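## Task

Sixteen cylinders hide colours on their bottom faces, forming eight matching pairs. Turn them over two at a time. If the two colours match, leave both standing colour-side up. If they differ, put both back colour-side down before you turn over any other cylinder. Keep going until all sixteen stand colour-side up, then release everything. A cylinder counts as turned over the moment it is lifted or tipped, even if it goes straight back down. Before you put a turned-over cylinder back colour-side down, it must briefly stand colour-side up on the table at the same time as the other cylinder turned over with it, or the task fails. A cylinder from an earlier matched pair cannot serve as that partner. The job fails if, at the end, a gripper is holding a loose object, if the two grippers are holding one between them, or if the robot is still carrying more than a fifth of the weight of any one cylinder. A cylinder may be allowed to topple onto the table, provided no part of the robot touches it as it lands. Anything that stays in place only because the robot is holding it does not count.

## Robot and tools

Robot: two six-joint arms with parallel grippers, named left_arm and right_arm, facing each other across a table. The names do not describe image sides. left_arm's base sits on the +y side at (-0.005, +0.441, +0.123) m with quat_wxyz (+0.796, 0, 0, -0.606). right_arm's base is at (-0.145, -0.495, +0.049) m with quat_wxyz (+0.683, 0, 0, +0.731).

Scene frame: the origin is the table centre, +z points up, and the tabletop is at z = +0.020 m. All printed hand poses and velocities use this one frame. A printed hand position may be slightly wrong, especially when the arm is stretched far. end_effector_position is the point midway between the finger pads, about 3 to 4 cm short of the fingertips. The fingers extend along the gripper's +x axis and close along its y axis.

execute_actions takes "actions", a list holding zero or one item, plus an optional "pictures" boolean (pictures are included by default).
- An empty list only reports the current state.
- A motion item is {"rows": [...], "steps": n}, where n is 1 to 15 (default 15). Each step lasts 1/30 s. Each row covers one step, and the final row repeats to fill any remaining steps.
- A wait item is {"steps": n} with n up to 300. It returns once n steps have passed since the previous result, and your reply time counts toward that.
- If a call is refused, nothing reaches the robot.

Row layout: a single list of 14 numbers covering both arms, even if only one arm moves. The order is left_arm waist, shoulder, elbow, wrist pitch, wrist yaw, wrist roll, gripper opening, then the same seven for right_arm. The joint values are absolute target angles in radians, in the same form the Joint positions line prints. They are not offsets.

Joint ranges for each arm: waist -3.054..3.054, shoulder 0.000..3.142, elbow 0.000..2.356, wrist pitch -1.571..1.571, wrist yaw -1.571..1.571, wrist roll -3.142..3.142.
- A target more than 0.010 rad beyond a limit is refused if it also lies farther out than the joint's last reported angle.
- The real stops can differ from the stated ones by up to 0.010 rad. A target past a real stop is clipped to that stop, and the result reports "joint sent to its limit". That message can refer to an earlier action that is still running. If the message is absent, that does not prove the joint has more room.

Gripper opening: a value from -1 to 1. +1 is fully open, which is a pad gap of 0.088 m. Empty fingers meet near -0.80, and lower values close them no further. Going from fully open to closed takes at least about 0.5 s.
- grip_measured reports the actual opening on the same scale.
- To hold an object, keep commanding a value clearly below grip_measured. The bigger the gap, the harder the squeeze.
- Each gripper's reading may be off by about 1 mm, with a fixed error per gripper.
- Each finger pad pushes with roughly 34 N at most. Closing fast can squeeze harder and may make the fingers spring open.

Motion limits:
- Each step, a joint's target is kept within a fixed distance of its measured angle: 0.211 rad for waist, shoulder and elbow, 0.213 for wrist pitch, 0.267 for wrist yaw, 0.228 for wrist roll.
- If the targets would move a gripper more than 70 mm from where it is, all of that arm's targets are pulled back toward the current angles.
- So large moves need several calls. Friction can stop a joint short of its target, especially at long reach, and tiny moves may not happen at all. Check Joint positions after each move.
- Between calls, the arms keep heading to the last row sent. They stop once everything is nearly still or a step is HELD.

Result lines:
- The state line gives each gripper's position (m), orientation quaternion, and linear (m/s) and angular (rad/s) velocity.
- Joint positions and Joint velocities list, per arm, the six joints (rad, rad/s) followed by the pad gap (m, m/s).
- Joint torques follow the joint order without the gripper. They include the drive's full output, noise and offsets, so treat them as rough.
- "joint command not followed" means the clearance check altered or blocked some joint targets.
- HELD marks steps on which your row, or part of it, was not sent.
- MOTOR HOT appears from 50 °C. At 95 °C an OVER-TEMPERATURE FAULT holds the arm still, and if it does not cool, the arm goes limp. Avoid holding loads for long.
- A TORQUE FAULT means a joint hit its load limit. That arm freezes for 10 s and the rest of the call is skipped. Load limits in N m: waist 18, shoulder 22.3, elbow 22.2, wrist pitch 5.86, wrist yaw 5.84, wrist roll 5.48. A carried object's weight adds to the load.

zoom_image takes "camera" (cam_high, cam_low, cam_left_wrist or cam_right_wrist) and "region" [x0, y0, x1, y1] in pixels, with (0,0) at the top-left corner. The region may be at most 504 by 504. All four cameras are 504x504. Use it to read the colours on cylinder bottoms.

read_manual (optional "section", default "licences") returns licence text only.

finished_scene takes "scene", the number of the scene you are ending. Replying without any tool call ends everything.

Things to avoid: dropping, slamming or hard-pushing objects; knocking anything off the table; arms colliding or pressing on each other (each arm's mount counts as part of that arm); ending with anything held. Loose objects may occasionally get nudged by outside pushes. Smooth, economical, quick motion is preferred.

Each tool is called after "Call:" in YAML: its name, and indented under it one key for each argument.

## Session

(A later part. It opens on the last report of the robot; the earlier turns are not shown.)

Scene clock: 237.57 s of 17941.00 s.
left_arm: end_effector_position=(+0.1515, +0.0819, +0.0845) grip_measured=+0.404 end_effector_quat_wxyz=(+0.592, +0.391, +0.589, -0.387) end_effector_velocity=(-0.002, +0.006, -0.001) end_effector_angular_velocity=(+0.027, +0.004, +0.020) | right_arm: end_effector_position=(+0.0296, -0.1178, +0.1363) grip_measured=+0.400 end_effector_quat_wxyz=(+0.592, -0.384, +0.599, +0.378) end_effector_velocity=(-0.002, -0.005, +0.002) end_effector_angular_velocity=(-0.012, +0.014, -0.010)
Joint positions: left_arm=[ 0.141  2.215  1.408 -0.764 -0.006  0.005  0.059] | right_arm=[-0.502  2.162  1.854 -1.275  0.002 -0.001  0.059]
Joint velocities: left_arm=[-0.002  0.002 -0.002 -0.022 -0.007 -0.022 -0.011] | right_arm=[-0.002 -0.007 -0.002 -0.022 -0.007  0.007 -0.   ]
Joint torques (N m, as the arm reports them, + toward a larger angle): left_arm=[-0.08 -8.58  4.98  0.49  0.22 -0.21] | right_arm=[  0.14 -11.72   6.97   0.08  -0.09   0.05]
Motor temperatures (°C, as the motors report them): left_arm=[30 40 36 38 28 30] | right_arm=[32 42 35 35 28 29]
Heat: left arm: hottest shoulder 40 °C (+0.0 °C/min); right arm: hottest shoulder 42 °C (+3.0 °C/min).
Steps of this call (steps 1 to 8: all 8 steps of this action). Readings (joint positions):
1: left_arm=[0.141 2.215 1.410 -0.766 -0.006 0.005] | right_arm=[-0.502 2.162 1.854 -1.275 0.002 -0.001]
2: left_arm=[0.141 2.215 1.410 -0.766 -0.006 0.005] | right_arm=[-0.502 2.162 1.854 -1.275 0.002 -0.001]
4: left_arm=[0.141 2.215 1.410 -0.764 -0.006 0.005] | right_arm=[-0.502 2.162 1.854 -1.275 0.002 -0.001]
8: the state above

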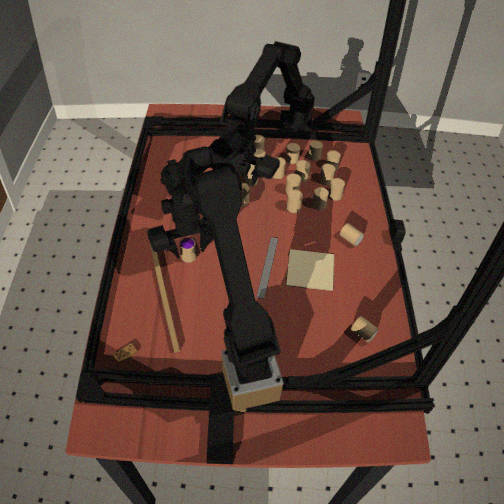

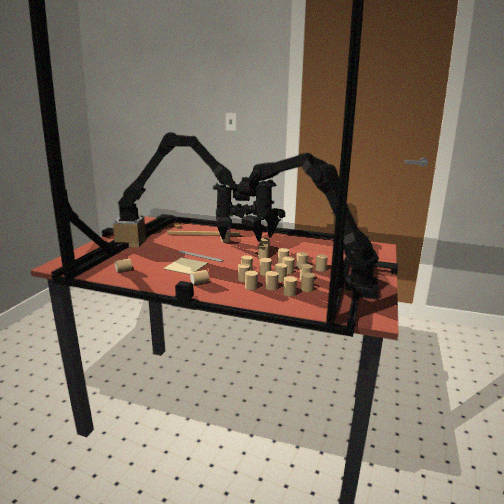

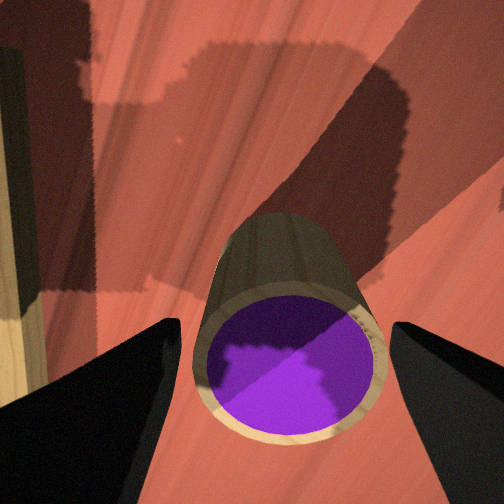

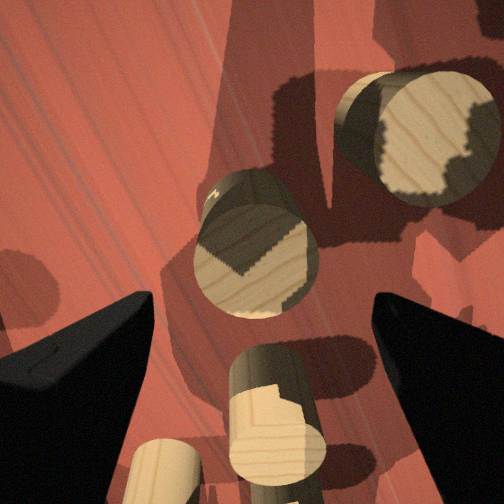

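Call:
execute_actions:
  actions:
    - {"rows":[[0.14,2.17,1.42,-0.8,0,0,0.4, -0.5,2.17,1.83,-1.235,0,0,0.4],[0.14,2.12,1.44,-0.85,0,0,0.4, -0.5,2.18,1.80,-1.195,0,0,0.4],[0.14,2.05,1.45,-0.9,0,0,0.4, -0.5,2.185,1.77,-1.16,0,0,0.4],[0.14,1.95,1.45,-0.95,0,0,0.4, -0.5,2.19,1.745,-1.13,0,0,0.4],[0.14,1.85,1.4,-0.95,0,0,0.4, -0.5,2.195,1.725,-1.10,0,0,0.4],[0.14,1.8,1.4,-0.95,0,0,0.4, -0.5,2.20,1.705,-1.077,0,0,0.4],[0.14,1.3,0.34,0.96,0,1.571,0.7, -0.5,2.20,1.705,-1.077,0,0,0.4]],"steps":15}
  pictures: false

Call:
execute_actions:
  actions:
    - {"rows":[[-0.43,1.3,0.34,0.96,0,1.571,0.7, -0.5,2.20,1.705,-1.077,0,0,-0.4]],"steps":9}
  pictures: false

Call:
execute_actions:
  actions:
    - {"rows":[[-0.43,1.3,0.34,0.96,0,1.571,0.7, -0.5,2.15,1.72,-1.12,0,0,-0.4],[-0.43,1.3,0.34,0.96,0,1.571,0.7, -0.5,2.1,1.73,-1.17,0,0,-0.4],[-0.43,1.3,0.34,0.96,0,1.571,0.7, -0.5,2.04,1.73,-1.2,0,0,-0.4],[-0.43,1.3,0.34,0.96,0,1.571,0.7, -0.5,1.98,1.73,-1.2,0,0,-0.4],[-0.43,1.3,0.34,0.96,0,1.571,0.7, -0.5,1.92,1.7,-1.2,0,0,-0.4],[-0.43,1.3,0.34,0.96,0,1.571,0.7, -0.5,1.85,1.65,-1.2,0,0,-0.4],[-0.43,1.42,0.41,1.0,0,1.571,0.7, -0.216,1.376,0.743,0.633,0,0,-0.4]],"steps":15}
  pictures: false

Call:
execute_actions:
  actions:
    - {"steps":30}
  pictures: false

Call:
execute_actions:
  actions:
    - {"rows":[[-0.43,1.51,0.48,1.03,0,1.571,0.7, -0.216,1.376,0.743,0.633,0,0,-0.4],[-0.43,1.57,0.54,1.03,0,1.571,0.7, -0.216,1.376,0.743,0.633,0,0,-0.4],[-0.43,1.63,0.605,1.025,0,1.571,0.7, -0.216,1.376,0.743,0.633,0,0,-0.4],[-0.43,1.695,0.674,1.021,0,1.571,0.7, -0.216,1.376,0.743,0.633,0,0,-0.4],[-0.43,1.76,0.748,1.015,0,1.571,0.7, -0.216,1.376,0.743,0.633,0,0,-0.4],[-0.43,1.76,0.748,1.015,0,1.571,0.7, -0.216,1.376,0.743,0.633,0,0,-0.4],[-0.43,1.76,0.748,1.015,0,1.571,0.7, -0.216,1.376,0.743,0.633,0,0,-0.4],[-0.43,1.76,0.748,1.015,0,1.571,0.4, -0.216,1.376,0.743,0.633,0,0,-0.4],[-0.43,1.76,0.748,1.015,0,1.571,0.4, -0.216,1.376,0.743,0.633,0,0,-0.4],[-0.43,1.76,0.748,1.015,0,1.571,0.4, -0.216,1.376,0.743,0.633,0,0,-0.4],[-0.43,1.76,0.748,1.015,0,1.571,-0.4, -0.216,1.376,0.743,0.633,0,0,-0.4]],"steps":15}
  pictures: false

Call:
execute_actions:
  actions:
    - {"rows":[[-0.43,1.76,0.748,1.015,0,1.571,-0.4, -0.216,1.376,0.743,0.633,0,0,-0.4],[-0.43,1.76,0.748,1.015,0,1.571,-0.4, -0.216,1.376,0.743,0.633,0,0,-0.4],[-0.43,1.76,0.748,1.015,0,1.571,-0.4, -0.216,1.376,0.743,0.633,0,0,-0.4],[-0.43,1.76,0.748,1.015,0,1.571,-0.4, -0.216,1.376,0.743,0.633,0,0,0.7],[-0.43,1.76,0.748,1.015,0,1.571,-0.4, -0.216,1.376,0.743,0.633,0,0,0.7],[-0.43,1.76,0.748,1.015,0,1.571,-0.4, -0.216,1.376,0.743,0.633,0,0,0.7],[-0.43,1.76,0.748,1.015,0,1.571,-0.4, -0.216,1.376,0.743,0.633,0,0,0.7],[-0.43,1.76,0.748,1.015,0,1.571,-0.4, -0.216,1.376,0.743,0.633,0,0,0.7],[-0.43,1.76,0.748,1.015,0,1.571,-0.4, -0.216,1.376,0.743,0.633,0,0,0.7],[-0.43,1.6,0.57,1.03,0,1.571,-0.4, -0.216,1.376,0.743,0.633,0,0,0.7],[-0.43,1.51,0.48,1.03,0,1.571,-0.4, -0.216,1.376,0.743,0.633,0,0,0.7]],"steps":15}
  pictures: false

Call:
execute_actions:
  actions:
    - {"rows":[[-0.04,1.25,0.75,-1.0,0,0,-0.4, -0.216,1.376,0.743,0.633,0,0,0.7]],"steps":15}
  pictures: false

Call:
execute_actions:
  actions:
    - {"steps":14}
  pictures: false

Call:
execute_actions:
  actions:
    - {"rows":[[-0.04,2.07,1.52,-1.02,0,0,-0.4, -0.216,1.376,0.743,0.633,0,0,0.7]],"steps":15}
  pictures: false

Call:
execute_actions:
  actions:
    - {"rows":[[-0.04,2.10,1.5,-0.965,0,0,-0.4, -0.216,1.376,0.743,0.633,0,0,0.7],[-0.04,2.10,1.5,-0.965,0,0,-0.4, -0.216,1.376,0.743,0.633,0,0,0.7],[-0.04,2.125,1.478,-0.92,0,0,-0.4, -0.216,1.376,0.743,0.633,0,0,0.7],[-0.04,2.15,1.455,-0.875,0,0,-0.4, -0.216,1.376,0.743,0.633,0,0,0.7],[-0.04,2.165,1.44,-0.85,0,0,-0.4, -0.216,1.376,0.743,0.633,0,0,0.7],[-0.04,2.175,1.432,-0.83,0,0,-0.4, -0.216,1.376,0.743,0.633,0,0,0.7],[-0.04,2.19,1.42,-0.8,0,0,-0.4, -0.216,1.376,0.743,0.633,0,0,0.7],[-0.04,2.2,1.41,-0.78,0,0,-0.4, -0.216,1.376,0.743,0.633,0,0,0.7],[-0.04,2.21,1.405,-0.77,0,0,-0.4, -0.216,1.376,0.743,0.633,0,0,0.7],[-0.04,2.22,1.402,-0.764,0,0,-0.4, -0.216,1.376,0.743,0.633,0,0,0.7],[-0.04,2.23,1.402,-0.76,0,0,-0.4, -0.216,1.376,0.743,0.633,0,0,0.7]],"steps":15}
  pictures: false

Call:
execute_actions:
  actions:
    - {"rows":[[-0.04,2.23,1.402,-0.76,0,0,-0.4, -0.216,1.376,0.743,0.633,0,0,0.7],[-0.04,2.23,1.402,-0.76,0,0,-0.4, -0.216,1.376,0.743,0.633,0,0,0.7],[-0.04,2.215,1.405,-0.764,0,0,0.35, -0.216,1.376,0.743,0.633,0,0,0.7]],"steps":10}

Scene clock: 259.77 s of 17941.00 s.
left_arm: end_effector_position=(+0.1411, +0.1060, +0.2409) grip_measured=+0.692 end_effector_quat_wxyz=(+0.652, +0.451, +0.191, -0.578) end_effector_velocity=(-0.066, +0.157, +0.210) end_effector_angular_velocity=(-1.230, -1.962, -1.569) | right_arm: end_effector_position=(+0.0313, -0.1143, +0.0869) grip_measured=+0.400 end_effector_quat_wxyz=(+0.597, -0.381, +0.594, +0.381) end_effector_velocity=(+0.005, +0.002, -0.002) end_effector_angular_velocity=(+0.012, -0.014, -0.000)
Joint positions: left_arm=[ 0.141  1.445  0.884 -0.319 -0.005  0.611  0.073] | right_arm=[-0.502  2.195  1.708 -1.079  0.002 -0.001  0.059]
Joint velocities: left_arm=[ 0.002 -1.893 -1.868  1.897 -0.007  2.044  0.004] | right_arm=[-0.007  0.002 -0.002  0.022  0.007 -0.007 -0.   ]
Joint torques (N m, as the arm reports them, + toward a larger angle): left_arm=[-0.08 -5.6   5.88  1.67  0.22  0.14] | right_arm=[  0.06 -10.54   5.82   0.15  -0.09   0.04]
Motor temperatures (°C, as the motors report them): left_arm=[30 45 35 35 28 30] | right_arm=[32 45 36 35 28 29]
Heat: left arm: hottest shoulder 45 °C (+2.0 °C/min); right arm: hottest shoulder 45 °C (+6.1 °C/min).
Steps of this call (steps 1 to 15: the robot went on to your last target; steps 16 to 90: nothing new was sent; then 18.70 s passed at rest; steps 91 to 105: all 15 steps of this action). Readings (joint positions):
91: left_arm=[0.141 2.211 1.408 -0.768 -0.006 0.005] | right_arm=[-0.502 2.162 1.851 -1.269 0.002 -0.001]
92: left_arm=[0.141 2.201 1.411 -0.789 -0.006 0.005] | right_arm=[-0.502 2.162 1.843 -1.246 0.002 -0.001]
94: left_arm=[0.141 2.146 1.415 -0.862 -0.006 0.005] | right_arm=[-0.502 2.162 1.811 -1.188 0.002 -0.001]
98: left_arm=[0.141 1.900 1.312 -0.773 -0.006 0.128] | right_arm=[-0.502 2.179 1.733 -1.105 0.002 -0.001]
105: the state above

Scene clock: 260.07 s of 17941.00 s.
left_arm: end_effector_position=(-0.0285, +0.1192, +0.1909) grip_measured=+0.700 end_effector_quat_wxyz=(+0.400, +0.558, -0.192, -0.701) end_effector_velocity=(-0.504, +0.187, -0.199) end_effector_angular_velocity=(-0.415, -1.499, -2.948) | right_arm: end_effector_position=(+0.0313, -0.1141, +0.0867) grip_measured=+0.004 end_effector_quat_wxyz=(+0.598, -0.380, +0.594, +0.382) end_effector_velocity=(-0.003, -0.006, -0.001) end_effector_angular_velocity=(-0.021, +0.018, -0.024)
Joint positions: left_arm=[-0.34   1.313  0.416  0.217  0.001  1.173  0.073] | right_arm=[-0.502  2.196  1.708 -1.078  0.001 -0.001  0.039]
Joint velocities: left_arm=[-1.536  0.002 -1.253  1.56   0.139  2.073 -0.   ] | right_arm=[-0.002 -0.002 -0.007 -0.022 -0.007  0.022  0.   ]
Joint torques (N m, as the arm reports them, + toward a larger angle): left_arm=[ 2.13 -4.87  8.5   2.73 -0.13  0.08] | right_arm=[  0.13 -10.47   5.75   0.19  -0.08   0.03]
Motor temperatures (°C, as the motors report them): left_arm=[30 45 35 35 28 30] | right_arm=[32 45 36 35 28 29]
Heat: left arm: hottest shoulder 45 °C (+2.0 °C/min); right arm: hottest shoulder 45 °C (+6.0 °C/min).
Steps of this call (steps 1 to 9: all 9 steps of this action). Readings (joint positions):
1: left_arm=[0.123 1.392 0.825 -0.257 -0.017 0.674] | right_arm=[-0.502 2.196 1.708 -1.079 0.002 -0.001]
2: left_arm=[0.072 1.353 0.772 -0.191 -0.018 0.738] | right_arm=[-0.502 2.196 1.708 -1.079 0.002 -0.001]
4: left_arm=[-0.049 1.319 0.675 -0.070 -0.006 0.858] | right_arm=[-0.502 2.195 1.708 -1.079 0.001 -0.001]
8: left_arm=[-0.282 1.313 0.462 0.158 -0.004 1.103] | right_arm=[-0.502 2.196 1.708 -1.078 0.001 -0.001]
9: the state above

Scene clock: 260.57 s of 17941.00 s.
left_arm: end_effector_position=(-0.0653, +0.0677, +0.3083) grip_measured=+0.700 end_effector_quat_wxyz=(+0.454, +0.462, -0.532, -0.545) end_effector_velocity=(-0.001, -0.005, +0.021) end_effector_angular_velocity=(-0.129, +0.013, +0.005) | right_arm: end_effector_position=(-0.0956, -0.1114, +0.2233) grip_measured=+0.004 end_effector_quat_wxyz=(+0.667, -0.298, +0.344, +0.590) end_effector_velocity=(-0.037, -0.137, +0.217) end_effector_angular_velocity=(+1.972, -0.265, +0.041)
Joint positions: left_arm=[-0.427  1.408  0.405  0.981  0.003  1.564  0.073] | right_arm=[-0.201  1.523  1.22  -0.641 -0.009 -0.     0.039]
Joint velocities: left_arm=[-0.002  0.051 -0.002  0.183 -0.007  0.007 -0.   ] | right_arm=[ 0.051 -1.863 -1.917  2.044  0.007  0.007 -0.   ]
Joint torques (N m, as the arm reports them, + toward a larger angle): left_arm=[-0.21 -3.25  7.03  2.13 -0.07  0.09] | right_arm=[-1.83 -8.83  6.19  1.07  0.22  0.05]
Motor temperatures (°C, as the motors report them): left_arm=[30 45 35 35 28 30] | right_arm=[32 45 36 35 28 29]
Heat: left arm: hottest shoulder 45 °C (+2.0 °C/min); right arm: hottest shoulder 45 °C (+6.1 °C/min).
Steps of this call (steps 1 to 15: all 15 steps of this action). Readings (joint positions):
1: left_arm=[-0.381 1.313 0.382 0.274 0.006 1.244] | right_arm=[-0.502 2.194 1.708 -1.083 0.001 -0.001]
2: left_arm=[-0.404 1.313 0.358 0.335 0.005 1.314] | right_arm=[-0.502 2.184 1.709 -1.105 0.001 -0.001]
4: left_arm=[-0.420 1.313 0.343 0.466 0.004 1.441] | right_arm=[-0.502 2.138 1.707 -1.165 0.001 -0.001]
8: left_arm=[-0.425 1.349 0.369 0.737 0.004 1.541] | right_arm=[-0.462 1.930 1.616 -1.081 0.015 -0.001]
15: the state above

Scene clock: 261.57 s of 17941.00 s.
left_arm: end_effector_position=(-0.0654, +0.0671, +0.3096) grip_measured=+0.700 end_effector_quat_wxyz=(+0.456, +0.460, -0.535, -0.542) end_effector_velocity=(+0.000, -0.000, +0.003) end_effector_angular_velocity=(-0.011, +0.009, +0.005) | right_arm: end_effector_position=(-0.0838, -0.0792, +0.3107) grip_measured=+0.004 end_effector_quat_wxyz=(+0.757, -0.004, +0.004, +0.654) end_effector_velocity=(-0.000, -0.001, +0.001) end_effector_angular_velocity=(+0.006, -0.008, +0.005)
Joint positions: left_arm=[-0.427  1.414  0.405  0.997  0.003  1.566  0.073] | right_arm=[-0.216  1.381  0.74   0.629 -0.002 -0.     0.039]
Joint velocities: left_arm=[-0.002 -0.002  0.002  0.007 -0.007 -0.007  0.   ] | right_arm=[-0.002 -0.002 -0.002  0.007 -0.007 -0.007 -0.   ]
Joint torques (N m, as the arm reports them, + toward a larger angle): left_arm=[-0.23 -3.67  7.03  2.19 -0.07  0.09] | right_arm=[ 0.01 -6.59  7.74  1.65  0.    0.04]
Motor temperatures (°C, as the motors report them): left_arm=[30 45 36 35 28 30] | right_arm=[32 45 36 35 28 29]
Heat: left arm: hottest shoulder 45 °C (+3.0 °C/min); right arm: hottest shoulder 45 °C (+6.1 °C/min).
Steps of this call (steps 1 to 30: the robot went on to your last target). Readings (joint positions):
1: left_arm=[-0.427 1.410 0.405 0.986 0.003 1.565] | right_arm=[-0.202 1.470 1.158 -0.575 -0.007 -0.000]
2: left_arm=[-0.427 1.411 0.405 0.989 0.003 1.565] | right_arm=[-0.206 1.427 1.101 -0.508 -0.005 -0.000]
4: left_arm=[-0.427 1.414 0.405 0.994 0.003 1.566] | right_arm=[-0.214 1.381 0.991 -0.366 -0.002 -0.000]
8: left_arm=[-0.427 1.414 0.405 0.997 0.003 1.566] | right_arm=[-0.216 1.382 0.786 -0.123 -0.002 -0.000]
30: the state above

Scene clock: 262.07 s of 17941.00 s.
left_arm: end_effector_position=(-0.0794, -0.0197, +0.3109) grip_measured=+0.029 end_effector_quat_wxyz=(+0.460, +0.457, -0.538, -0.539) end_effector_velocity=(-0.000, -0.002, +0.005) end_effector_angular_velocity=(-0.013, +0.024, +0.005) | right_arm: end_effector_position=(-0.0838, -0.0792, +0.3110) grip_measured=+0.003 end_effector_quat_wxyz=(+0.757, -0.004, +0.004, +0.654) end_effector_velocity=(-0.002, +0.000, -0.003) end_effector_angular_velocity=(-0.018, -0.004, +0.020)
Joint positions: left_arm=[-0.428  1.751  0.738  1.015  0.003  1.567  0.04 ] | right_arm=[-0.216  1.381  0.74   0.63  -0.002 -0.     0.039]
Joint velocities: left_arm=[-0.002  0.002  0.012  0.007 -0.007 -0.022  0.01 ] | right_arm=[-0.002 -0.002  0.002 -0.022 -0.022 -0.007 -0.   ]
Joint torques (N m, as the arm reports them, + toward a larger angle): left_arm=[-0.22 -5.67  7.42  2.02 -0.07  0.07] | right_arm=[-0.05 -6.64  7.56  1.6   0.01  0.06]
Motor temperatures (°C, as the motors report them): left_arm=[30 45 36 35 28 30] | right_arm=[32 45 36 35 28 29]
Heat: left arm: hottest shoulder 45 °C (+3.0 °C/min); right arm: hottest shoulder 45 °C (+6.0 °C/min).
Steps of this call (steps 1 to 15: all 15 steps of this action). Readings (joint positions):
1: left_arm=[-0.427 1.430 0.415 1.007 0.003 1.566] | right_arm=[-0.216 1.381 0.740 0.629 -0.002 -0.000]
2: left_arm=[-0.428 1.462 0.442 1.016 0.003 1.566] | right_arm=[-0.216 1.381 0.740 0.629 -0.002 -0.000]
4: left_arm=[-0.428 1.562 0.539 1.018 0.003 1.566] | right_arm=[-0.216 1.381 0.740 0.630 -0.002 -0.000]
8: left_arm=[-0.428 1.726 0.712 1.016 0.003 1.566] | right_arm=[-0.216 1.381 0.740 0.630 -0.002 -0.000]
15: the state above

Scene clock: 262.57 s of 17941.00 s.
left_arm: end_effector_position=(-0.0701, +0.0385, +0.3103) grip_measured=+0.026 end_effector_quat_wxyz=(+0.458, +0.458, -0.537, -0.541) end_effector_velocity=(+0.012, +0.089, +0.029) end_effector_angular_velocity=(-0.083, +0.021, +0.000) | right_arm: end_effector_position=(-0.0839, -0.0792, +0.3113) grip_measured=+0.694 end_effector_quat_wxyz=(+0.757, -0.003, +0.003, +0.654) end_effector_velocity=(+0.002, -0.001, -0.002) end_effector_angular_velocity=(-0.006, +0.008, -0.000)
Joint positions: left_arm=[-0.428  1.539  0.508  1.028  0.003  1.567  0.04 ] | right_arm=[-0.216  1.381  0.74   0.632 -0.002 -0.     0.073]
Joint velocities: left_arm=[-0.007 -0.393 -0.315  0.007 -0.007 -0.007 -0.   ] | right_arm=[-0.007 -0.002 -0.002 -0.007 -0.007  0.007 -0.001]
Joint torques (N m, as the arm reports them, + toward a larger angle): left_arm=[-0.19 -5.    5.88  2.1  -0.06  0.06] | right_arm=[-0.01 -6.61  7.78  1.51  0.03  0.04]
Motor temperatures (°C, as the motors report them): left_arm=[30 45 36 35 28 30] | right_arm=[32 45 36 35 28 29]
Heat: left arm: hottest shoulder 45 °C (+3.0 °C/min); right arm: hottest shoulder 45 °C (+6.1 °C/min).
Steps of this call (steps 1 to 15: all 15 steps of this action). Readings (joint positions):
1: left_arm=[-0.428 1.751 0.738 1.015 0.003 1.567] | right_arm=[-0.216 1.381 0.740 0.630 -0.002 -0.000]
2: left_arm=[-0.428 1.751 0.739 1.016 0.003 1.567] | right_arm=[-0.216 1.381 0.740 0.630 -0.002 -0.000]
4: left_arm=[-0.428 1.751 0.739 1.016 0.003 1.567] | right_arm=[-0.216 1.381 0.740 0.630 -0.002 -0.000]
8: left_arm=[-0.428 1.753 0.739 1.014 0.003 1.567] | right_arm=[-0.216 1.381 0.740 0.632 -0.002 -0.000]
15: the state above

Scene clock: 263.07 s of 17941.00 s.
left_arm: end_effector_position=(+0.0835, +0.0591, +0.3580) grip_measured=+0.027 end_effector_quat_wxyz=(+0.694, +0.360, -0.136, -0.609) end_effector_velocity=(-0.024, +0.104, -0.457) end_effector_angular_velocity=(+1.620, +2.421, +0.518) | right_arm: end_effector_position=(-0.0839, -0.0792, +0.3113) grip_measured=+0.700 end_effector_quat_wxyz=(+0.757, -0.003, +0.003, +0.654) end_effector_velocity=(-0.000, -0.001, -0.002) end_effector_angular_velocity=(-0.008, -0.006, +0.005)
Joint positions: left_arm=[-0.042  1.249  0.749  0.248 -0.003  0.756  0.04 ] | right_arm=[-0.216  1.381  0.74   0.632 -0.002 -0.     0.073]
Joint velocities: left_arm=[-0.002  0.046  0.002 -2.088 -0.007 -2.059  0.   ] | right_arm=[-0.002 -0.002 -0.002 -0.007 -0.007 -0.007 -0.   ]
Joint torques (N m, as the arm reports them, + toward a larger angle): left_arm=[ 0.03 -4.53  7.82  2.34  0.16 -0.25] | right_arm=[ 0.   -6.69  7.66  1.5   0.04  0.04]
Motor temperatures (°C, as the motors report them): left_arm=[30 45 36 35 28 30] | right_arm=[32 45 36 35 28 29]
Heat: left arm: hottest shoulder 45 °C (+3.0 °C/min); right arm: hottest shoulder 45 °C (+6.0 °C/min).
Steps of this call (steps 1 to 15: all 15 steps of this action). Readings (joint positions):
1: left_arm=[-0.417 1.517 0.519 0.990 0.011 1.542] | right_arm=[-0.216 1.381 0.740 0.632 -0.002 -0.000]
2: left_arm=[-0.390 1.498 0.541 0.944 0.012 1.509] | right_arm=[-0.216 1.381 0.740 0.632 -0.002 -0.000]
4: left_arm=[-0.326 1.449 0.594 0.883 0.011 1.440] | right_arm=[-0.216 1.381 0.740 0.632 -0.002 -0.000]
8: left_arm=[-0.161 1.323 0.696 0.703 0.009 1.244] | right_arm=[-0.216 1.381 0.740 0.632 -0.002 -0.000]
15: the state above

Scene clock: 263.53 s of 17941.00 s.
left_arm: end_effector_position=(+0.0542, +0.1852, +0.2095) grip_measured=+0.026 end_effector_quat_wxyz=(+0.645, +0.356, +0.432, -0.519) end_effector_velocity=(-0.088, +0.396, -0.163) end_effector_angular_velocity=(+1.934, +0.509, +0.208) | right_arm: end_effector_position=(-0.0839, -0.0792, +0.3113) grip_measured=+0.700 end_effector_quat_wxyz=(+0.757, -0.003, +0.003, +0.654) end_effector_velocity=(-0.000, -0.001, -0.005) end_effector_angular_velocity=(-0.019, +0.025, +0.005)
Joint positions: left_arm=[-0.042  1.252  0.749 -0.686 -0.003  0.022  0.04 ] | right_arm=[-0.216  1.381  0.74   0.632 -0.002 -0.     0.073]
Joint velocities: left_arm=[ 0.002 -0.002 -0.002 -2.    -0.022 -0.212  0.   ] | right_arm=[-0.002 -0.002 -0.002 -0.022 -0.007  0.022  0.   ]
Joint torques (N m, as the arm reports them, + toward a larger angle): left_arm=[ 0.16 -3.87  6.98  1.08  0.13 -0.23] | right_arm=[ 0.   -6.58  7.73  1.5   0.05  0.03]
Motor temperatures (°C, as the motors report them): left_arm=[30 45 36 35 28 30] | right_arm=[32 45 36 35 28 29]
Heat: left arm: hottest shoulder 45 °C (+3.0 °C/min); right arm: hottest shoulder 45 °C (+6.1 °C/min).
Steps of this call (steps 1 to 14: the robot went on to your last target). Readings (joint positions):
1: left_arm=[-0.042 1.251 0.749 0.180 -0.003 0.686] | right_arm=[-0.216 1.381 0.740 0.632 -0.002 -0.000]
2: left_arm=[-0.042 1.252 0.749 0.113 -0.003 0.616] | right_arm=[-0.216 1.381 0.740 0.632 -0.002 -0.000]
4: left_arm=[-0.042 1.252 0.749 -0.018 -0.003 0.476] | right_arm=[-0.216 1.381 0.740 0.632 -0.002 -0.000]
8: left_arm=[-0.042 1.252 0.749 -0.289 -0.003 0.194] | right_arm=[-0.216 1.381 0.740 0.632 -0.002 -0.000]
14: the state above

Scene clock: 264.03 s of 17941.00 s.
left_arm: end_effector_position=(+0.0811, +0.0694, +0.1647) grip_measured=+0.024 end_effector_quat_wxyz=(+0.553, +0.442, +0.552, -0.440) end_effector_velocity=(-0.013, +0.045, -0.148) end_effector_angular_velocity=(+0.543, +0.134, +0.005) | right_arm: end_effector_position=(-0.0839, -0.0792, +0.3113) grip_measured=+0.700 end_effector_quat_wxyz=(+0.757, -0.003, +0.003, +0.654) end_effector_velocity=(-0.000, -0.001, -0.002) end_effector_angular_velocity=(-0.006, +0.008, +0.005)
Joint positions: left_arm=[-0.042  2.049  1.494 -1.017 -0.003  0.005  0.04 ] | right_arm=[-0.216  1.381  0.74   0.632 -0.002 -0.     0.073]
Joint velocities: left_arm=[-0.002  0.452  0.061 -0.168  0.007 -0.007 -0.   ] | right_arm=[-0.002 -0.002 -0.002 -0.007 -0.007  0.007 -0.   ]
Joint torques (N m, as the arm reports them, + toward a larger angle): left_arm=[ 0.15 -9.38  8.41  0.43  0.11 -0.23] | right_arm=[-0.07 -6.58  7.72  1.51  0.05  0.06]
Motor temperatures (°C, as the motors report them): left_arm=[30 45 36 35 28 30] | right_arm=[32 45 36 35 28 29]
Heat: left arm: hottest shoulder 45 °C (+3.0 °C/min); right arm: hottest shoulder 45 °C (+6.0 °C/min).
Steps of this call (steps 1 to 15: all 15 steps of this action). Readings (joint positions):
1: left_arm=[-0.042 1.284 0.779 -0.777 -0.003 0.016] | right_arm=[-0.216 1.381 0.740 0.632 -0.002 -0.000]
2: left_arm=[-0.042 1.341 0.835 -0.850 -0.003 0.012] | right_arm=[-0.216 1.381 0.740 0.632 -0.002 -0.000]
4: left_arm=[-0.042 1.479 0.964 -0.930 -0.003 0.009] | right_arm=[-0.216 1.381 0.740 0.632 -0.002 -0.000]
8: left_arm=[-0.042 1.731 1.220 -1.001 -0.003 0.006] | right_arm=[-0.216 1.381 0.740 0.632 -0.002 -0.000]
15: the state above

Scene clock: 264.53 s of 17941.00 s.
left_arm: end_effector_position=(+0.0830, +0.0612, +0.0829) grip_measured=+0.022 end_effector_quat_wxyz=(+0.551, +0.444, +0.554, -0.439) end_effector_velocity=(+0.010, -0.044, -0.002) end_effector_angular_velocity=(-0.201, -0.054, +0.005) | right_arm: end_effector_position=(-0.0839, -0.0792, +0.3113) grip_measured=+0.700 end_effector_quat_wxyz=(+0.757, -0.003, +0.003, +0.654) end_effector_velocity=(-0.000, -0.000, +0.000) end_effector_angular_velocity=(-0.006, -0.021, +0.005)
Joint positions: left_arm=[-0.042  2.218  1.407 -0.769 -0.003  0.005  0.04 ] | right_arm=[-0.216  1.381  0.74   0.632 -0.002 -0.     0.073]
Joint velocities: left_arm=[-0.002  0.002 -0.002  0.212 -0.007 -0.007 -0.   ] | right_arm=[-0.002 -0.002  0.002 -0.007 -0.007 -0.022 -0.   ]
Joint torques (N m, as the arm reports them, + toward a larger angle): left_arm=[ 0.12 -7.47  4.77  0.59  0.11 -0.22] | right_arm=[-0.07 -6.63  7.7   1.52  0.04  0.03]
Motor temperatures (°C, as the motors report them): left_arm=[30 45 36 35 28 30] | right_arm=[32 44 36 35 28 29]
Heat: left arm: hottest shoulder 45 °C (+3.0 °C/min); right arm: hottest shoulder 44 °C (+5.1 °C/min).
Steps of this call (steps 1 to 15: all 15 steps of this action). Readings (joint positions):
1: left_arm=[-0.042 2.065 1.495 -1.014 -0.003 0.005] | right_arm=[-0.216 1.381 0.740 0.632 -0.002 -0.000]
2: left_arm=[-0.042 2.075 1.495 -0.995 -0.003 0.005] | right_arm=[-0.216 1.381 0.740 0.632 -0.002 -0.000]
4: left_arm=[-0.042 2.098 1.488 -0.942 -0.003 0.005] | right_arm=[-0.216 1.381 0.740 0.632 -0.002 -0.000]
8: left_arm=[-0.042 2.156 1.445 -0.835 -0.003 0.005] | right_arm=[-0.216 1.381 0.740 0.632 -0.002 -0.000]
15: the state above

Scene clock: 264.87 s of 17941.00 s.
left_arm: end_effector_position=(+0.0833, +0.0602, +0.0832) grip_measured=+0.340 end_effector_quat_wxyz=(+0.552, +0.443, +0.553, -0.440) end_effector_velocity=(-0.002, +0.000, -0.001) end_effector_angular_velocity=(-0.004, +0.007, +0.005) | right_arm: end_effector_position=(-0.0839, -0.0792, +0.3113) grip_measured=+0.700 end_effector_quat_wxyz=(+0.757, -0.003, +0.003, +0.654) end_effector_velocity=(-0.000, -0.002, -0.002) end_effector_angular_velocity=(-0.010, -0.021, -0.005)
Joint positions: left_arm=[-0.041  2.217  1.407 -0.764 -0.003  0.005  0.056] | right_arm=[-0.216  1.381  0.74   0.632 -0.002 -0.     0.073]
Joint velocities: left_arm=[-0.002 -0.002 -0.007  0.007  0.007 -0.007 -0.008] | right_arm=[ 0.002 -0.007 -0.007 -0.007  0.007 -0.022 -0.   ]
Joint torques (N m, as the arm reports them, + toward a larger angle): left_arm=[ 0.13 -8.75  5.2   0.46  0.1  -0.24] | right_arm=[-0.04 -6.59  7.72  1.48  0.02  0.05]
Motor temperatures (°C, as the motors report them): left_arm=[30 45 36 35 28 30] | right_arm=[32 44 36 35 28 29]
Heat: left arm: hottest shoulder 45 °C (+3.0 °C/min); right arm: hottest shoulder 44 °C (+5.0 °C/min).
Steps of this call (steps 1 to 10: all 10 steps of this action). Readings (joint positions):
1: left_arm=[-0.042 2.218 1.407 -0.766 -0.003 0.005] | right_arm=[-0.216 1.381 0.740 0.632 -0.002 -0.000]
2: left_arm=[-0.042 2.218 1.407 -0.766 -0.003 0.005] | right_arm=[-0.216 1.381 0.740 0.632 -0.002 -0.000]
4: left_arm=[-0.041 2.217 1.407 -0.766 -0.003 0.005] | right_arm=[-0.216 1.381 0.740 0.632 -0.002 -0.000]
8: left_arm=[-0.041 2.217 1.407 -0.764 -0.003 0.005] | right_arm=[-0.216 1.381 0.740 0.632 -0.002 -0.000]
10: the state above

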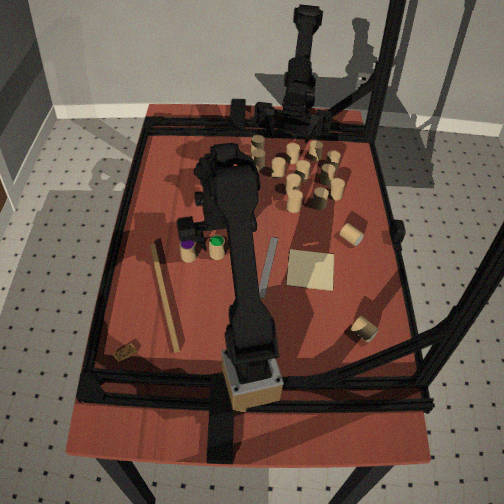

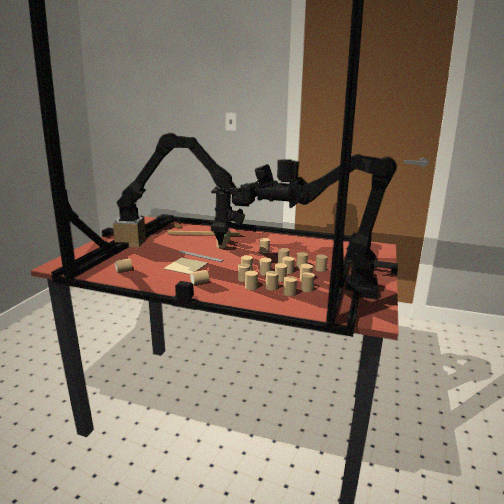

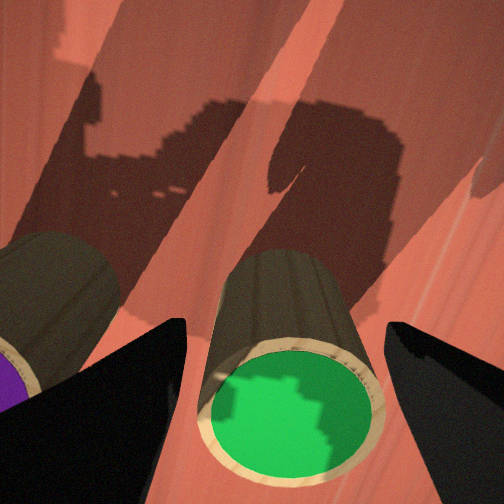

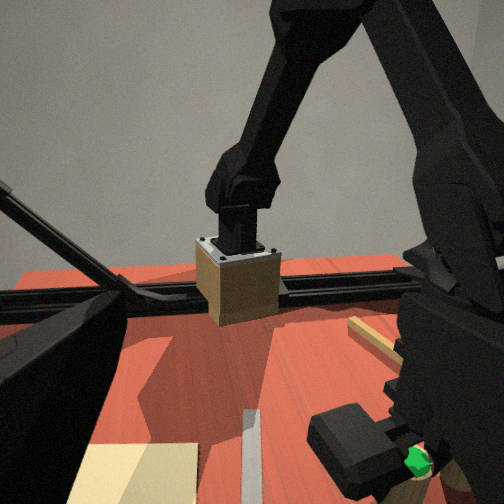

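Call:
execute_actions:
  actions: []

Scene clock: 276.47 s of 17941.00 s.
left_arm: end_effector_position=(+0.0833, +0.0602, +0.0832) grip_measured=+0.350 end_effector_quat_wxyz=(+0.552, +0.443, +0.553, -0.440) end_effector_velocity=(+0.001, +0.003, -0.001) end_effector_angular_velocity=(+0.014, -0.004, +0.010) | right_arm: end_effector_position=(-0.0839, -0.0792, +0.3113) grip_measured=+0.700 end_effector_quat_wxyz=(+0.757, -0.003, +0.003, +0.654) end_effector_velocity=(-0.000, -0.001, -0.002) end_effector_angular_velocity=(-0.006, +0.008, +0.005)
Joint positions: left_arm=[-0.041  2.217  1.407 -0.764 -0.003  0.005  0.056] | right_arm=[-0.216  1.381  0.74   0.632 -0.002 -0.     0.073]
Joint velocities: left_arm=[ 0.002  0.002 -0.002 -0.007 -0.007 -0.007 -0.   ] | right_arm=[-0.002 -0.002 -0.002 -0.007 -0.007  0.007  0.   ]
Joint torques (N m, as the arm reports them, + toward a larger angle): left_arm=[ 0.12 -8.76  5.24  0.45  0.12 -0.23] | right_arm=[-0.01 -6.63  7.72  1.52  0.02  0.03]
Motor temperatures (°C, as the motors report them): left_arm=[30 47 36 34 28 30] | right_arm=[32 43 37 37 28 29]
Heat: left arm: hottest shoulder 47 °C (+6.1 °C/min); right arm: hottest shoulder 43 °C (+2.0 °C/min).
Steps of this call (steps 1 to 15: the robot went on to your last target; steps 16 to 90: nothing new was sent; then 8.60 s passed at rest). Readings (joint positions):
1: left_arm=[-0.041 2.217 1.407 -0.764 -0.003 0.005] | right_arm=[-0.216 1.381 0.740 0.632 -0.002 -0.000]
2: left_arm=[-0.041 2.217 1.407 -0.764 -0.003 0.005] | right_arm=[-0.216 1.381 0.740 0.632 -0.002 -0.000]
4: left_arm=[-0.041 2.217 1.407 -0.764 -0.003 0.005] | right_arm=[-0.216 1.381 0.740 0.632 -0.002 -0.000]
8: left_arm=[-0.041 2.217 1.407 -0.764 -0.003 0.005] | right_arm=[-0.216 1.381 0.740 0.632 -0.002 -0.000]
90: the state above
All arms were judged still, so your last target was given up. Only a new action makes them travel on or press farther. Fingers that are still opening or closing keep moving.

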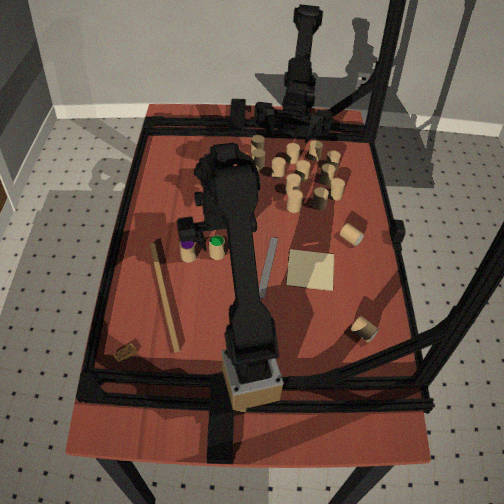

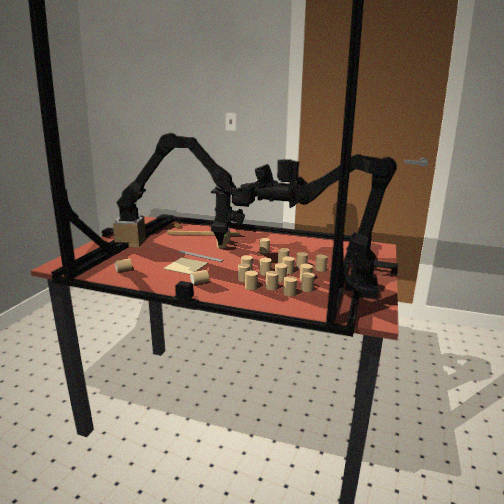

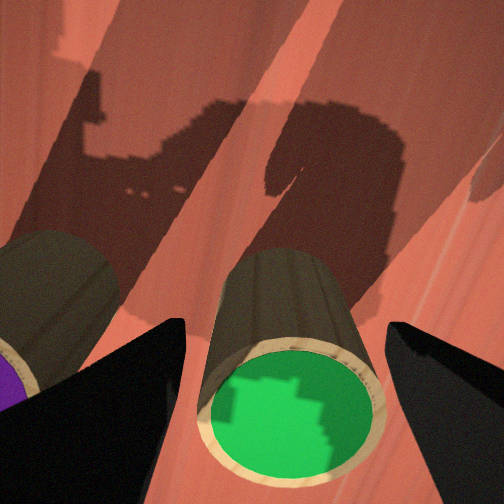

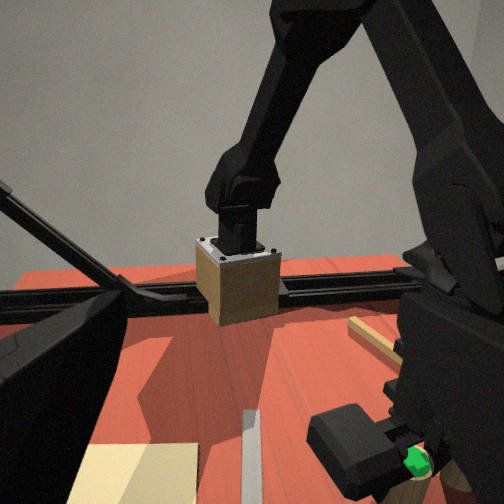

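Call:
execute_actions:
  actions:
    - {"rows":[[-0.04,2.215,1.405,-0.764,0,0,-0.4,-0.216,1.27,0.63,0.64,0,0,0.7]],"steps":10}
  pictures: false

Call:
execute_actions:
  actions:
    - {"rows":[[-0.04,2.17,1.42,-0.8,0,0,-0.4,-0.216,1.27,0.63,0.64,0,0,0.7],[-0.04,2.17,1.42,-0.8,0,0,-0.4,-0.216,1.27,0.63,0.64,0,0,0.7],[-0.04,2.12,1.44,-0.85,0,0,-0.4,-0.216,1.27,0.63,0.64,0,0,0.7],[-0.04,2.12,1.44,-0.85,0,0,-0.4,-0.216,1.27,0.63,0.64,0,0,0.7],[-0.04,2.05,1.45,-0.9,0,0,-0.4,-0.216,1.27,0.63,0.64,0,0,0.7],[-0.04,2.05,1.45,-0.9,0,0,-0.4,-0.216,1.27,0.63,0.64,0,0,0.7],[-0.04,1.95,1.4,-0.95,0,0,-0.4,-0.216,1.27,0.63,0.64,0,0,0.7],[-0.04,1.95,1.4,-0.95,0,0,-0.4,-0.216,1.27,0.63,0.64,0,0,0.7],[-0.04,1.8,1.25,-0.95,0,0,-0.4,-0.216,1.27,0.63,0.64,0,0,0.7],[-0.04,1.6,1.05,-0.95,0,0,-0.4,-0.216,1.27,0.63,0.64,0,0,0.7],[-0.2,1.25,0.75,-1.0,0,0.5,-0.4,-0.216,1.27,0.63,0.64,0,0,0.7]],"steps":15}
  pictures: false

Call:
execute_actions:
  actions:
    - {"rows":[[-0.43,1.3,0.34,0.96,0,1.571,-0.4,-0.216,1.27,0.63,0.64,0,0,0.7]],"steps":15}
  pictures: false

Call:
execute_actions:
  actions:
    - {"rows":[[-0.43,1.42,0.41,1.0,0,1.571,-0.4,-0.216,1.376,0.743,0.633,0,0,0.7]],"steps":15}

Scene clock: 283.80 s of 17941.00 s.
left_arm: end_effector_position=(+0.0833, +0.0605, +0.0831) grip_measured=+0.019 end_effector_quat_wxyz=(+0.552, +0.443, +0.553, -0.439) end_effector_velocity=(+0.002, +0.003, +0.000) end_effector_angular_velocity=(+0.012, -0.020, +0.005) | right_arm: end_effector_position=(-0.0876, -0.1042, +0.3070) grip_measured=+0.700 end_effector_quat_wxyz=(+0.757, -0.001, +0.001, +0.654) end_effector_velocity=(-0.003, -0.003, -0.009) end_effector_angular_velocity=(-0.025, -0.018, +0.020)
Joint positions: left_arm=[-0.041  2.217  1.406 -0.764 -0.003  0.005  0.04 ] | right_arm=[-0.216  1.282  0.642  0.638 -0.002 -0.     0.073]
Joint velocities: left_arm=[-0.002 -0.002 -0.002 -0.007 -0.022 -0.007 -0.   ] | right_arm=[-0.002 -0.007 -0.022 -0.007 -0.022 -0.022  0.   ]
Joint torques (N m, as the arm reports them, + toward a larger angle): left_arm=[ 0.1  -8.74  5.23  0.45  0.13 -0.21] | right_arm=[ 0.   -6.51  6.35  1.56  0.02  0.03]
Motor temperatures (°C, as the motors report them): left_arm=[30 48 36 34 28 30] | right_arm=[32 42 37 38 28 29]
Heat: left arm: hottest shoulder 48 °C (+8.0 °C/min); right arm: hottest shoulder 42 °C (+1.0 °C/min).
Steps of this call (steps 1 to 90: nothing new was sent; then 4.00 s passed at rest; steps 91 to 100: all 10 steps of this action). Readings (joint positions):
91: left_arm=[-0.041 2.217 1.406 -0.764 -0.003 0.005] | right_arm=[-0.216 1.367 0.727 0.635 -0.002 -0.000]
92: left_arm=[-0.041 2.217 1.406 -0.764 -0.003 0.005] | right_arm=[-0.216 1.343 0.700 0.636 -0.002 -0.000]
94: left_arm=[-0.041 2.217 1.406 -0.764 -0.003 0.005] | right_arm=[-0.216 1.300 0.658 0.636 -0.002 -0.000]
98: left_arm=[-0.041 2.217 1.406 -0.764 -0.003 0.005] | right_arm=[-0.216 1.282 0.644 0.638 -0.002 -0.000]
100: the state above

Scene clock: 284.30 s of 17941.00 s.
left_arm: end_effector_position=(+0.0186, +0.1650, +0.1924) grip_measured=+0.019 end_effector_quat_wxyz=(+0.448, +0.547, +0.435, -0.558) end_effector_velocity=(-0.260, +0.562, +0.016) end_effector_angular_velocity=(+0.315, +0.058, -2.844) | right_arm: end_effector_position=(-0.0877, -0.1045, +0.3064) grip_measured=+0.700 end_effector_quat_wxyz=(+0.757, -0.001, +0.001, +0.654) end_effector_velocity=(+0.002, -0.002, -0.003) end_effector_angular_velocity=(-0.020, -0.019, -0.010)
Joint positions: left_arm=[-0.181  1.617  1.054 -0.984  0.003  0.312  0.04 ] | right_arm=[-0.216  1.281  0.64   0.638 -0.002 -0.     0.073]
Joint velocities: left_arm=[-0.711 -1.932 -1.956 -0.3    0.081  2.132 -0.   ] | right_arm=[-0.002 -0.007 -0.002 -0.022  0.007 -0.022  0.   ]
Joint torques (N m, as the arm reports them, + toward a larger angle): left_arm=[ 2.66 -6.4   5.05  0.4  -0.13  0.13] | right_arm=[-0.11 -6.45  6.33  1.55  0.04  0.03]
Motor temperatures (°C, as the motors report them): left_arm=[30 48 36 34 28 30] | right_arm=[32 42 37 38 28 29]
Heat: left arm: hottest shoulder 48 °C (+8.1 °C/min); right arm: hottest shoulder 42 °C (+1.0 °C/min).
Steps of this call (steps 1 to 15: all 15 steps of this action). Readings (joint positions):
1: left_arm=[-0.041 2.213 1.407 -0.768 -0.003 0.005] | right_arm=[-0.216 1.281 0.641 0.638 -0.002 -0.000]
2: left_arm=[-0.041 2.209 1.407 -0.781 -0.003 0.005] | right_arm=[-0.216 1.281 0.641 0.638 -0.002 -0.000]
4: left_arm=[-0.041 2.183 1.413 -0.821 -0.003 0.005] | right_arm=[-0.216 1.281 0.640 0.638 -0.002 -0.000]
8: left_arm=[-0.041 2.051 1.417 -0.905 -0.003 0.005] | right_arm=[-0.216 1.281 0.640 0.638 -0.002 -0.000]
15: the state above

Scene clock: 284.80 s of 17941.00 s.
left_arm: end_effector_position=(-0.0466, +0.1877, +0.1286) grip_measured=+0.018 end_effector_quat_wxyz=(+0.212, +0.641, -0.174, -0.717) end_effector_velocity=(-0.060, -0.384, +0.249) end_effector_angular_velocity=(-2.297, -0.798, -1.786) | right_arm: end_effector_position=(-0.0877, -0.1045, +0.3062) grip_measured=+0.700 end_effector_quat_wxyz=(+0.757, -0.001, +0.001, +0.654) end_effector_velocity=(-0.002, -0.000, +0.001) end_effector_angular_velocity=(+0.006, -0.008, +0.020)
Joint positions: left_arm=[-0.427  1.312  0.338 -0.034  0.006  1.356  0.04 ] | right_arm=[-0.216  1.281  0.639  0.638 -0.002 -0.     0.073]
Joint velocities: left_arm=[-0.007 -0.027 -0.012  2.117 -0.022  2.117 -0.   ] | right_arm=[-0.002 -0.002 -0.002  0.007 -0.022 -0.007  0.   ]
Joint torques (N m, as the arm reports them, + toward a larger angle): left_arm=[-0.34 -4.05  6.39  1.57 -0.07  0.11] | right_arm=[-0.03 -6.47  6.35  1.55  0.02  0.05]
Motor temperatures (°C, as the motors report them): left_arm=[30 48 36 34 28 30] | right_arm=[32 42 37 38 28 29]
Heat: left arm: hottest shoulder 48 °C (+8.0 °C/min); right arm: hottest shoulder 42 °C (+1.0 °C/min).
Steps of this call (steps 1 to 15: all 15 steps of this action). Readings (joint positions):
1: left_arm=[-0.217 1.551 0.985 -0.954 -0.006 0.381] | right_arm=[-0.216 1.281 0.640 0.638 -0.002 -0.000]
2: left_arm=[-0.279 1.486 0.914 -0.876 -0.009 0.451] | right_arm=[-0.216 1.281 0.640 0.638 -0.002 -0.000]
4: left_arm=[-0.385 1.381 0.794 -0.738 0.006 0.591] | right_arm=[-0.216 1.281 0.640 0.638 -0.002 -0.000]
8: left_arm=[-0.425 1.311 0.554 -0.469 0.006 0.868] | right_arm=[-0.216 1.281 0.640 0.638 -0.002 -0.000]
15: the state above

Scene clock: 285.30 s of 17941.00 s.
left_arm: end_effector_position=(-0.0657, +0.0682, +0.2918) grip_measured=+0.018 end_effector_quat_wxyz=(+0.434, +0.480, -0.516, -0.561) end_effector_velocity=(-0.005, -0.036, +0.265) end_effector_angular_velocity=(-1.140, +0.188, +0.006) | right_arm: end_effector_position=(-0.0844, -0.0824, +0.3145) grip_measured=+0.700 end_effector_quat_wxyz=(+0.757, +0.000, -0.001, +0.654) end_effector_velocity=(-0.002, -0.000, -0.005) end_effector_angular_velocity=(-0.023, -0.004, +0.020)
Joint positions: left_arm=[-0.428  1.416  0.403  0.922  0.006  1.565  0.04 ] | right_arm=[-0.216  1.365  0.732  0.635 -0.002 -0.     0.073]
Joint velocities: left_arm=[-0.002 -0.002  0.076  1.077 -0.007 -0.007 -0.   ] | right_arm=[-0.002 -0.002 -0.002 -0.022 -0.022 -0.007 -0.   ]
Joint torques (N m, as the arm reports them, + toward a larger angle): left_arm=[-0.21 -3.93  6.63  1.84 -0.14  0.07] | right_arm=[ 0.   -4.75  8.64  1.34  0.02  0.04]
Motor temperatures (°C, as the motors report them): left_arm=[30 48 36 34 28 30] | right_arm=[32 42 37 38 28 29]
Heat: left arm: hottest shoulder 48 °C (+8.1 °C/min); right arm: hottest shoulder 42 °C (+0.0 °C/min).
Steps of this call (steps 1 to 15: all 15 steps of this action). Readings (joint positions):
1: left_arm=[-0.427 1.328 0.350 0.030 0.006 1.423] | right_arm=[-0.216 1.293 0.652 0.636 -0.002 -0.000]
2: left_arm=[-0.428 1.356 0.368 0.099 0.006 1.472] | right_arm=[-0.216 1.314 0.676 0.636 -0.002 -0.000]
4: left_arm=[-0.428 1.396 0.392 0.232 0.006 1.523] | right_arm=[-0.216 1.349 0.714 0.635 -0.002 -0.000]
8: left_arm=[-0.428 1.414 0.399 0.493 0.006 1.557] | right_arm=[-0.216 1.363 0.729 0.635 -0.002 -0.000]
15: the state above

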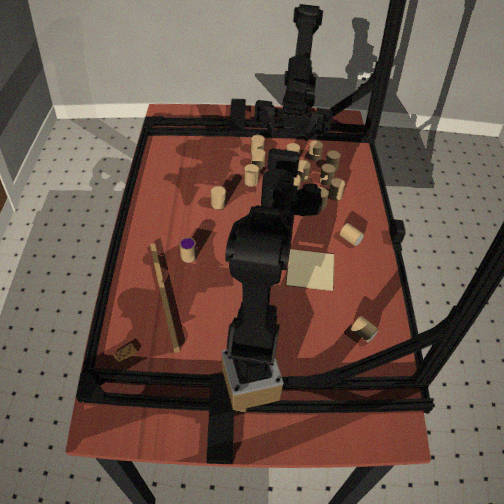

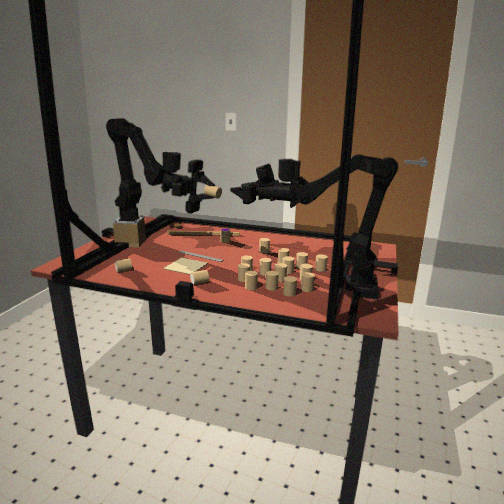

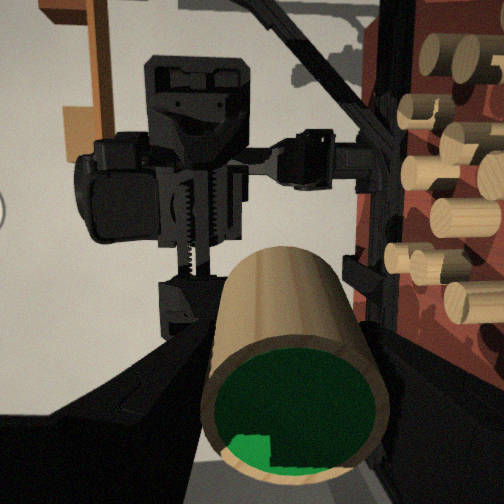

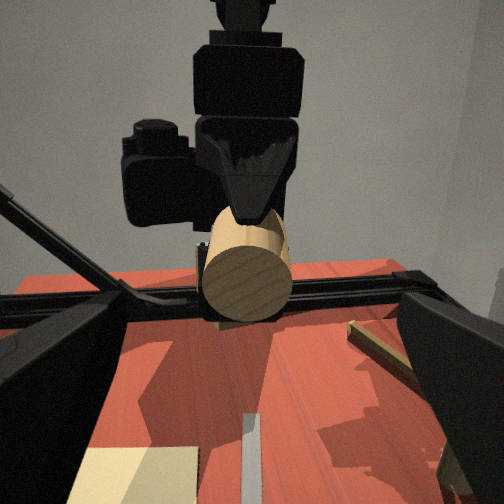

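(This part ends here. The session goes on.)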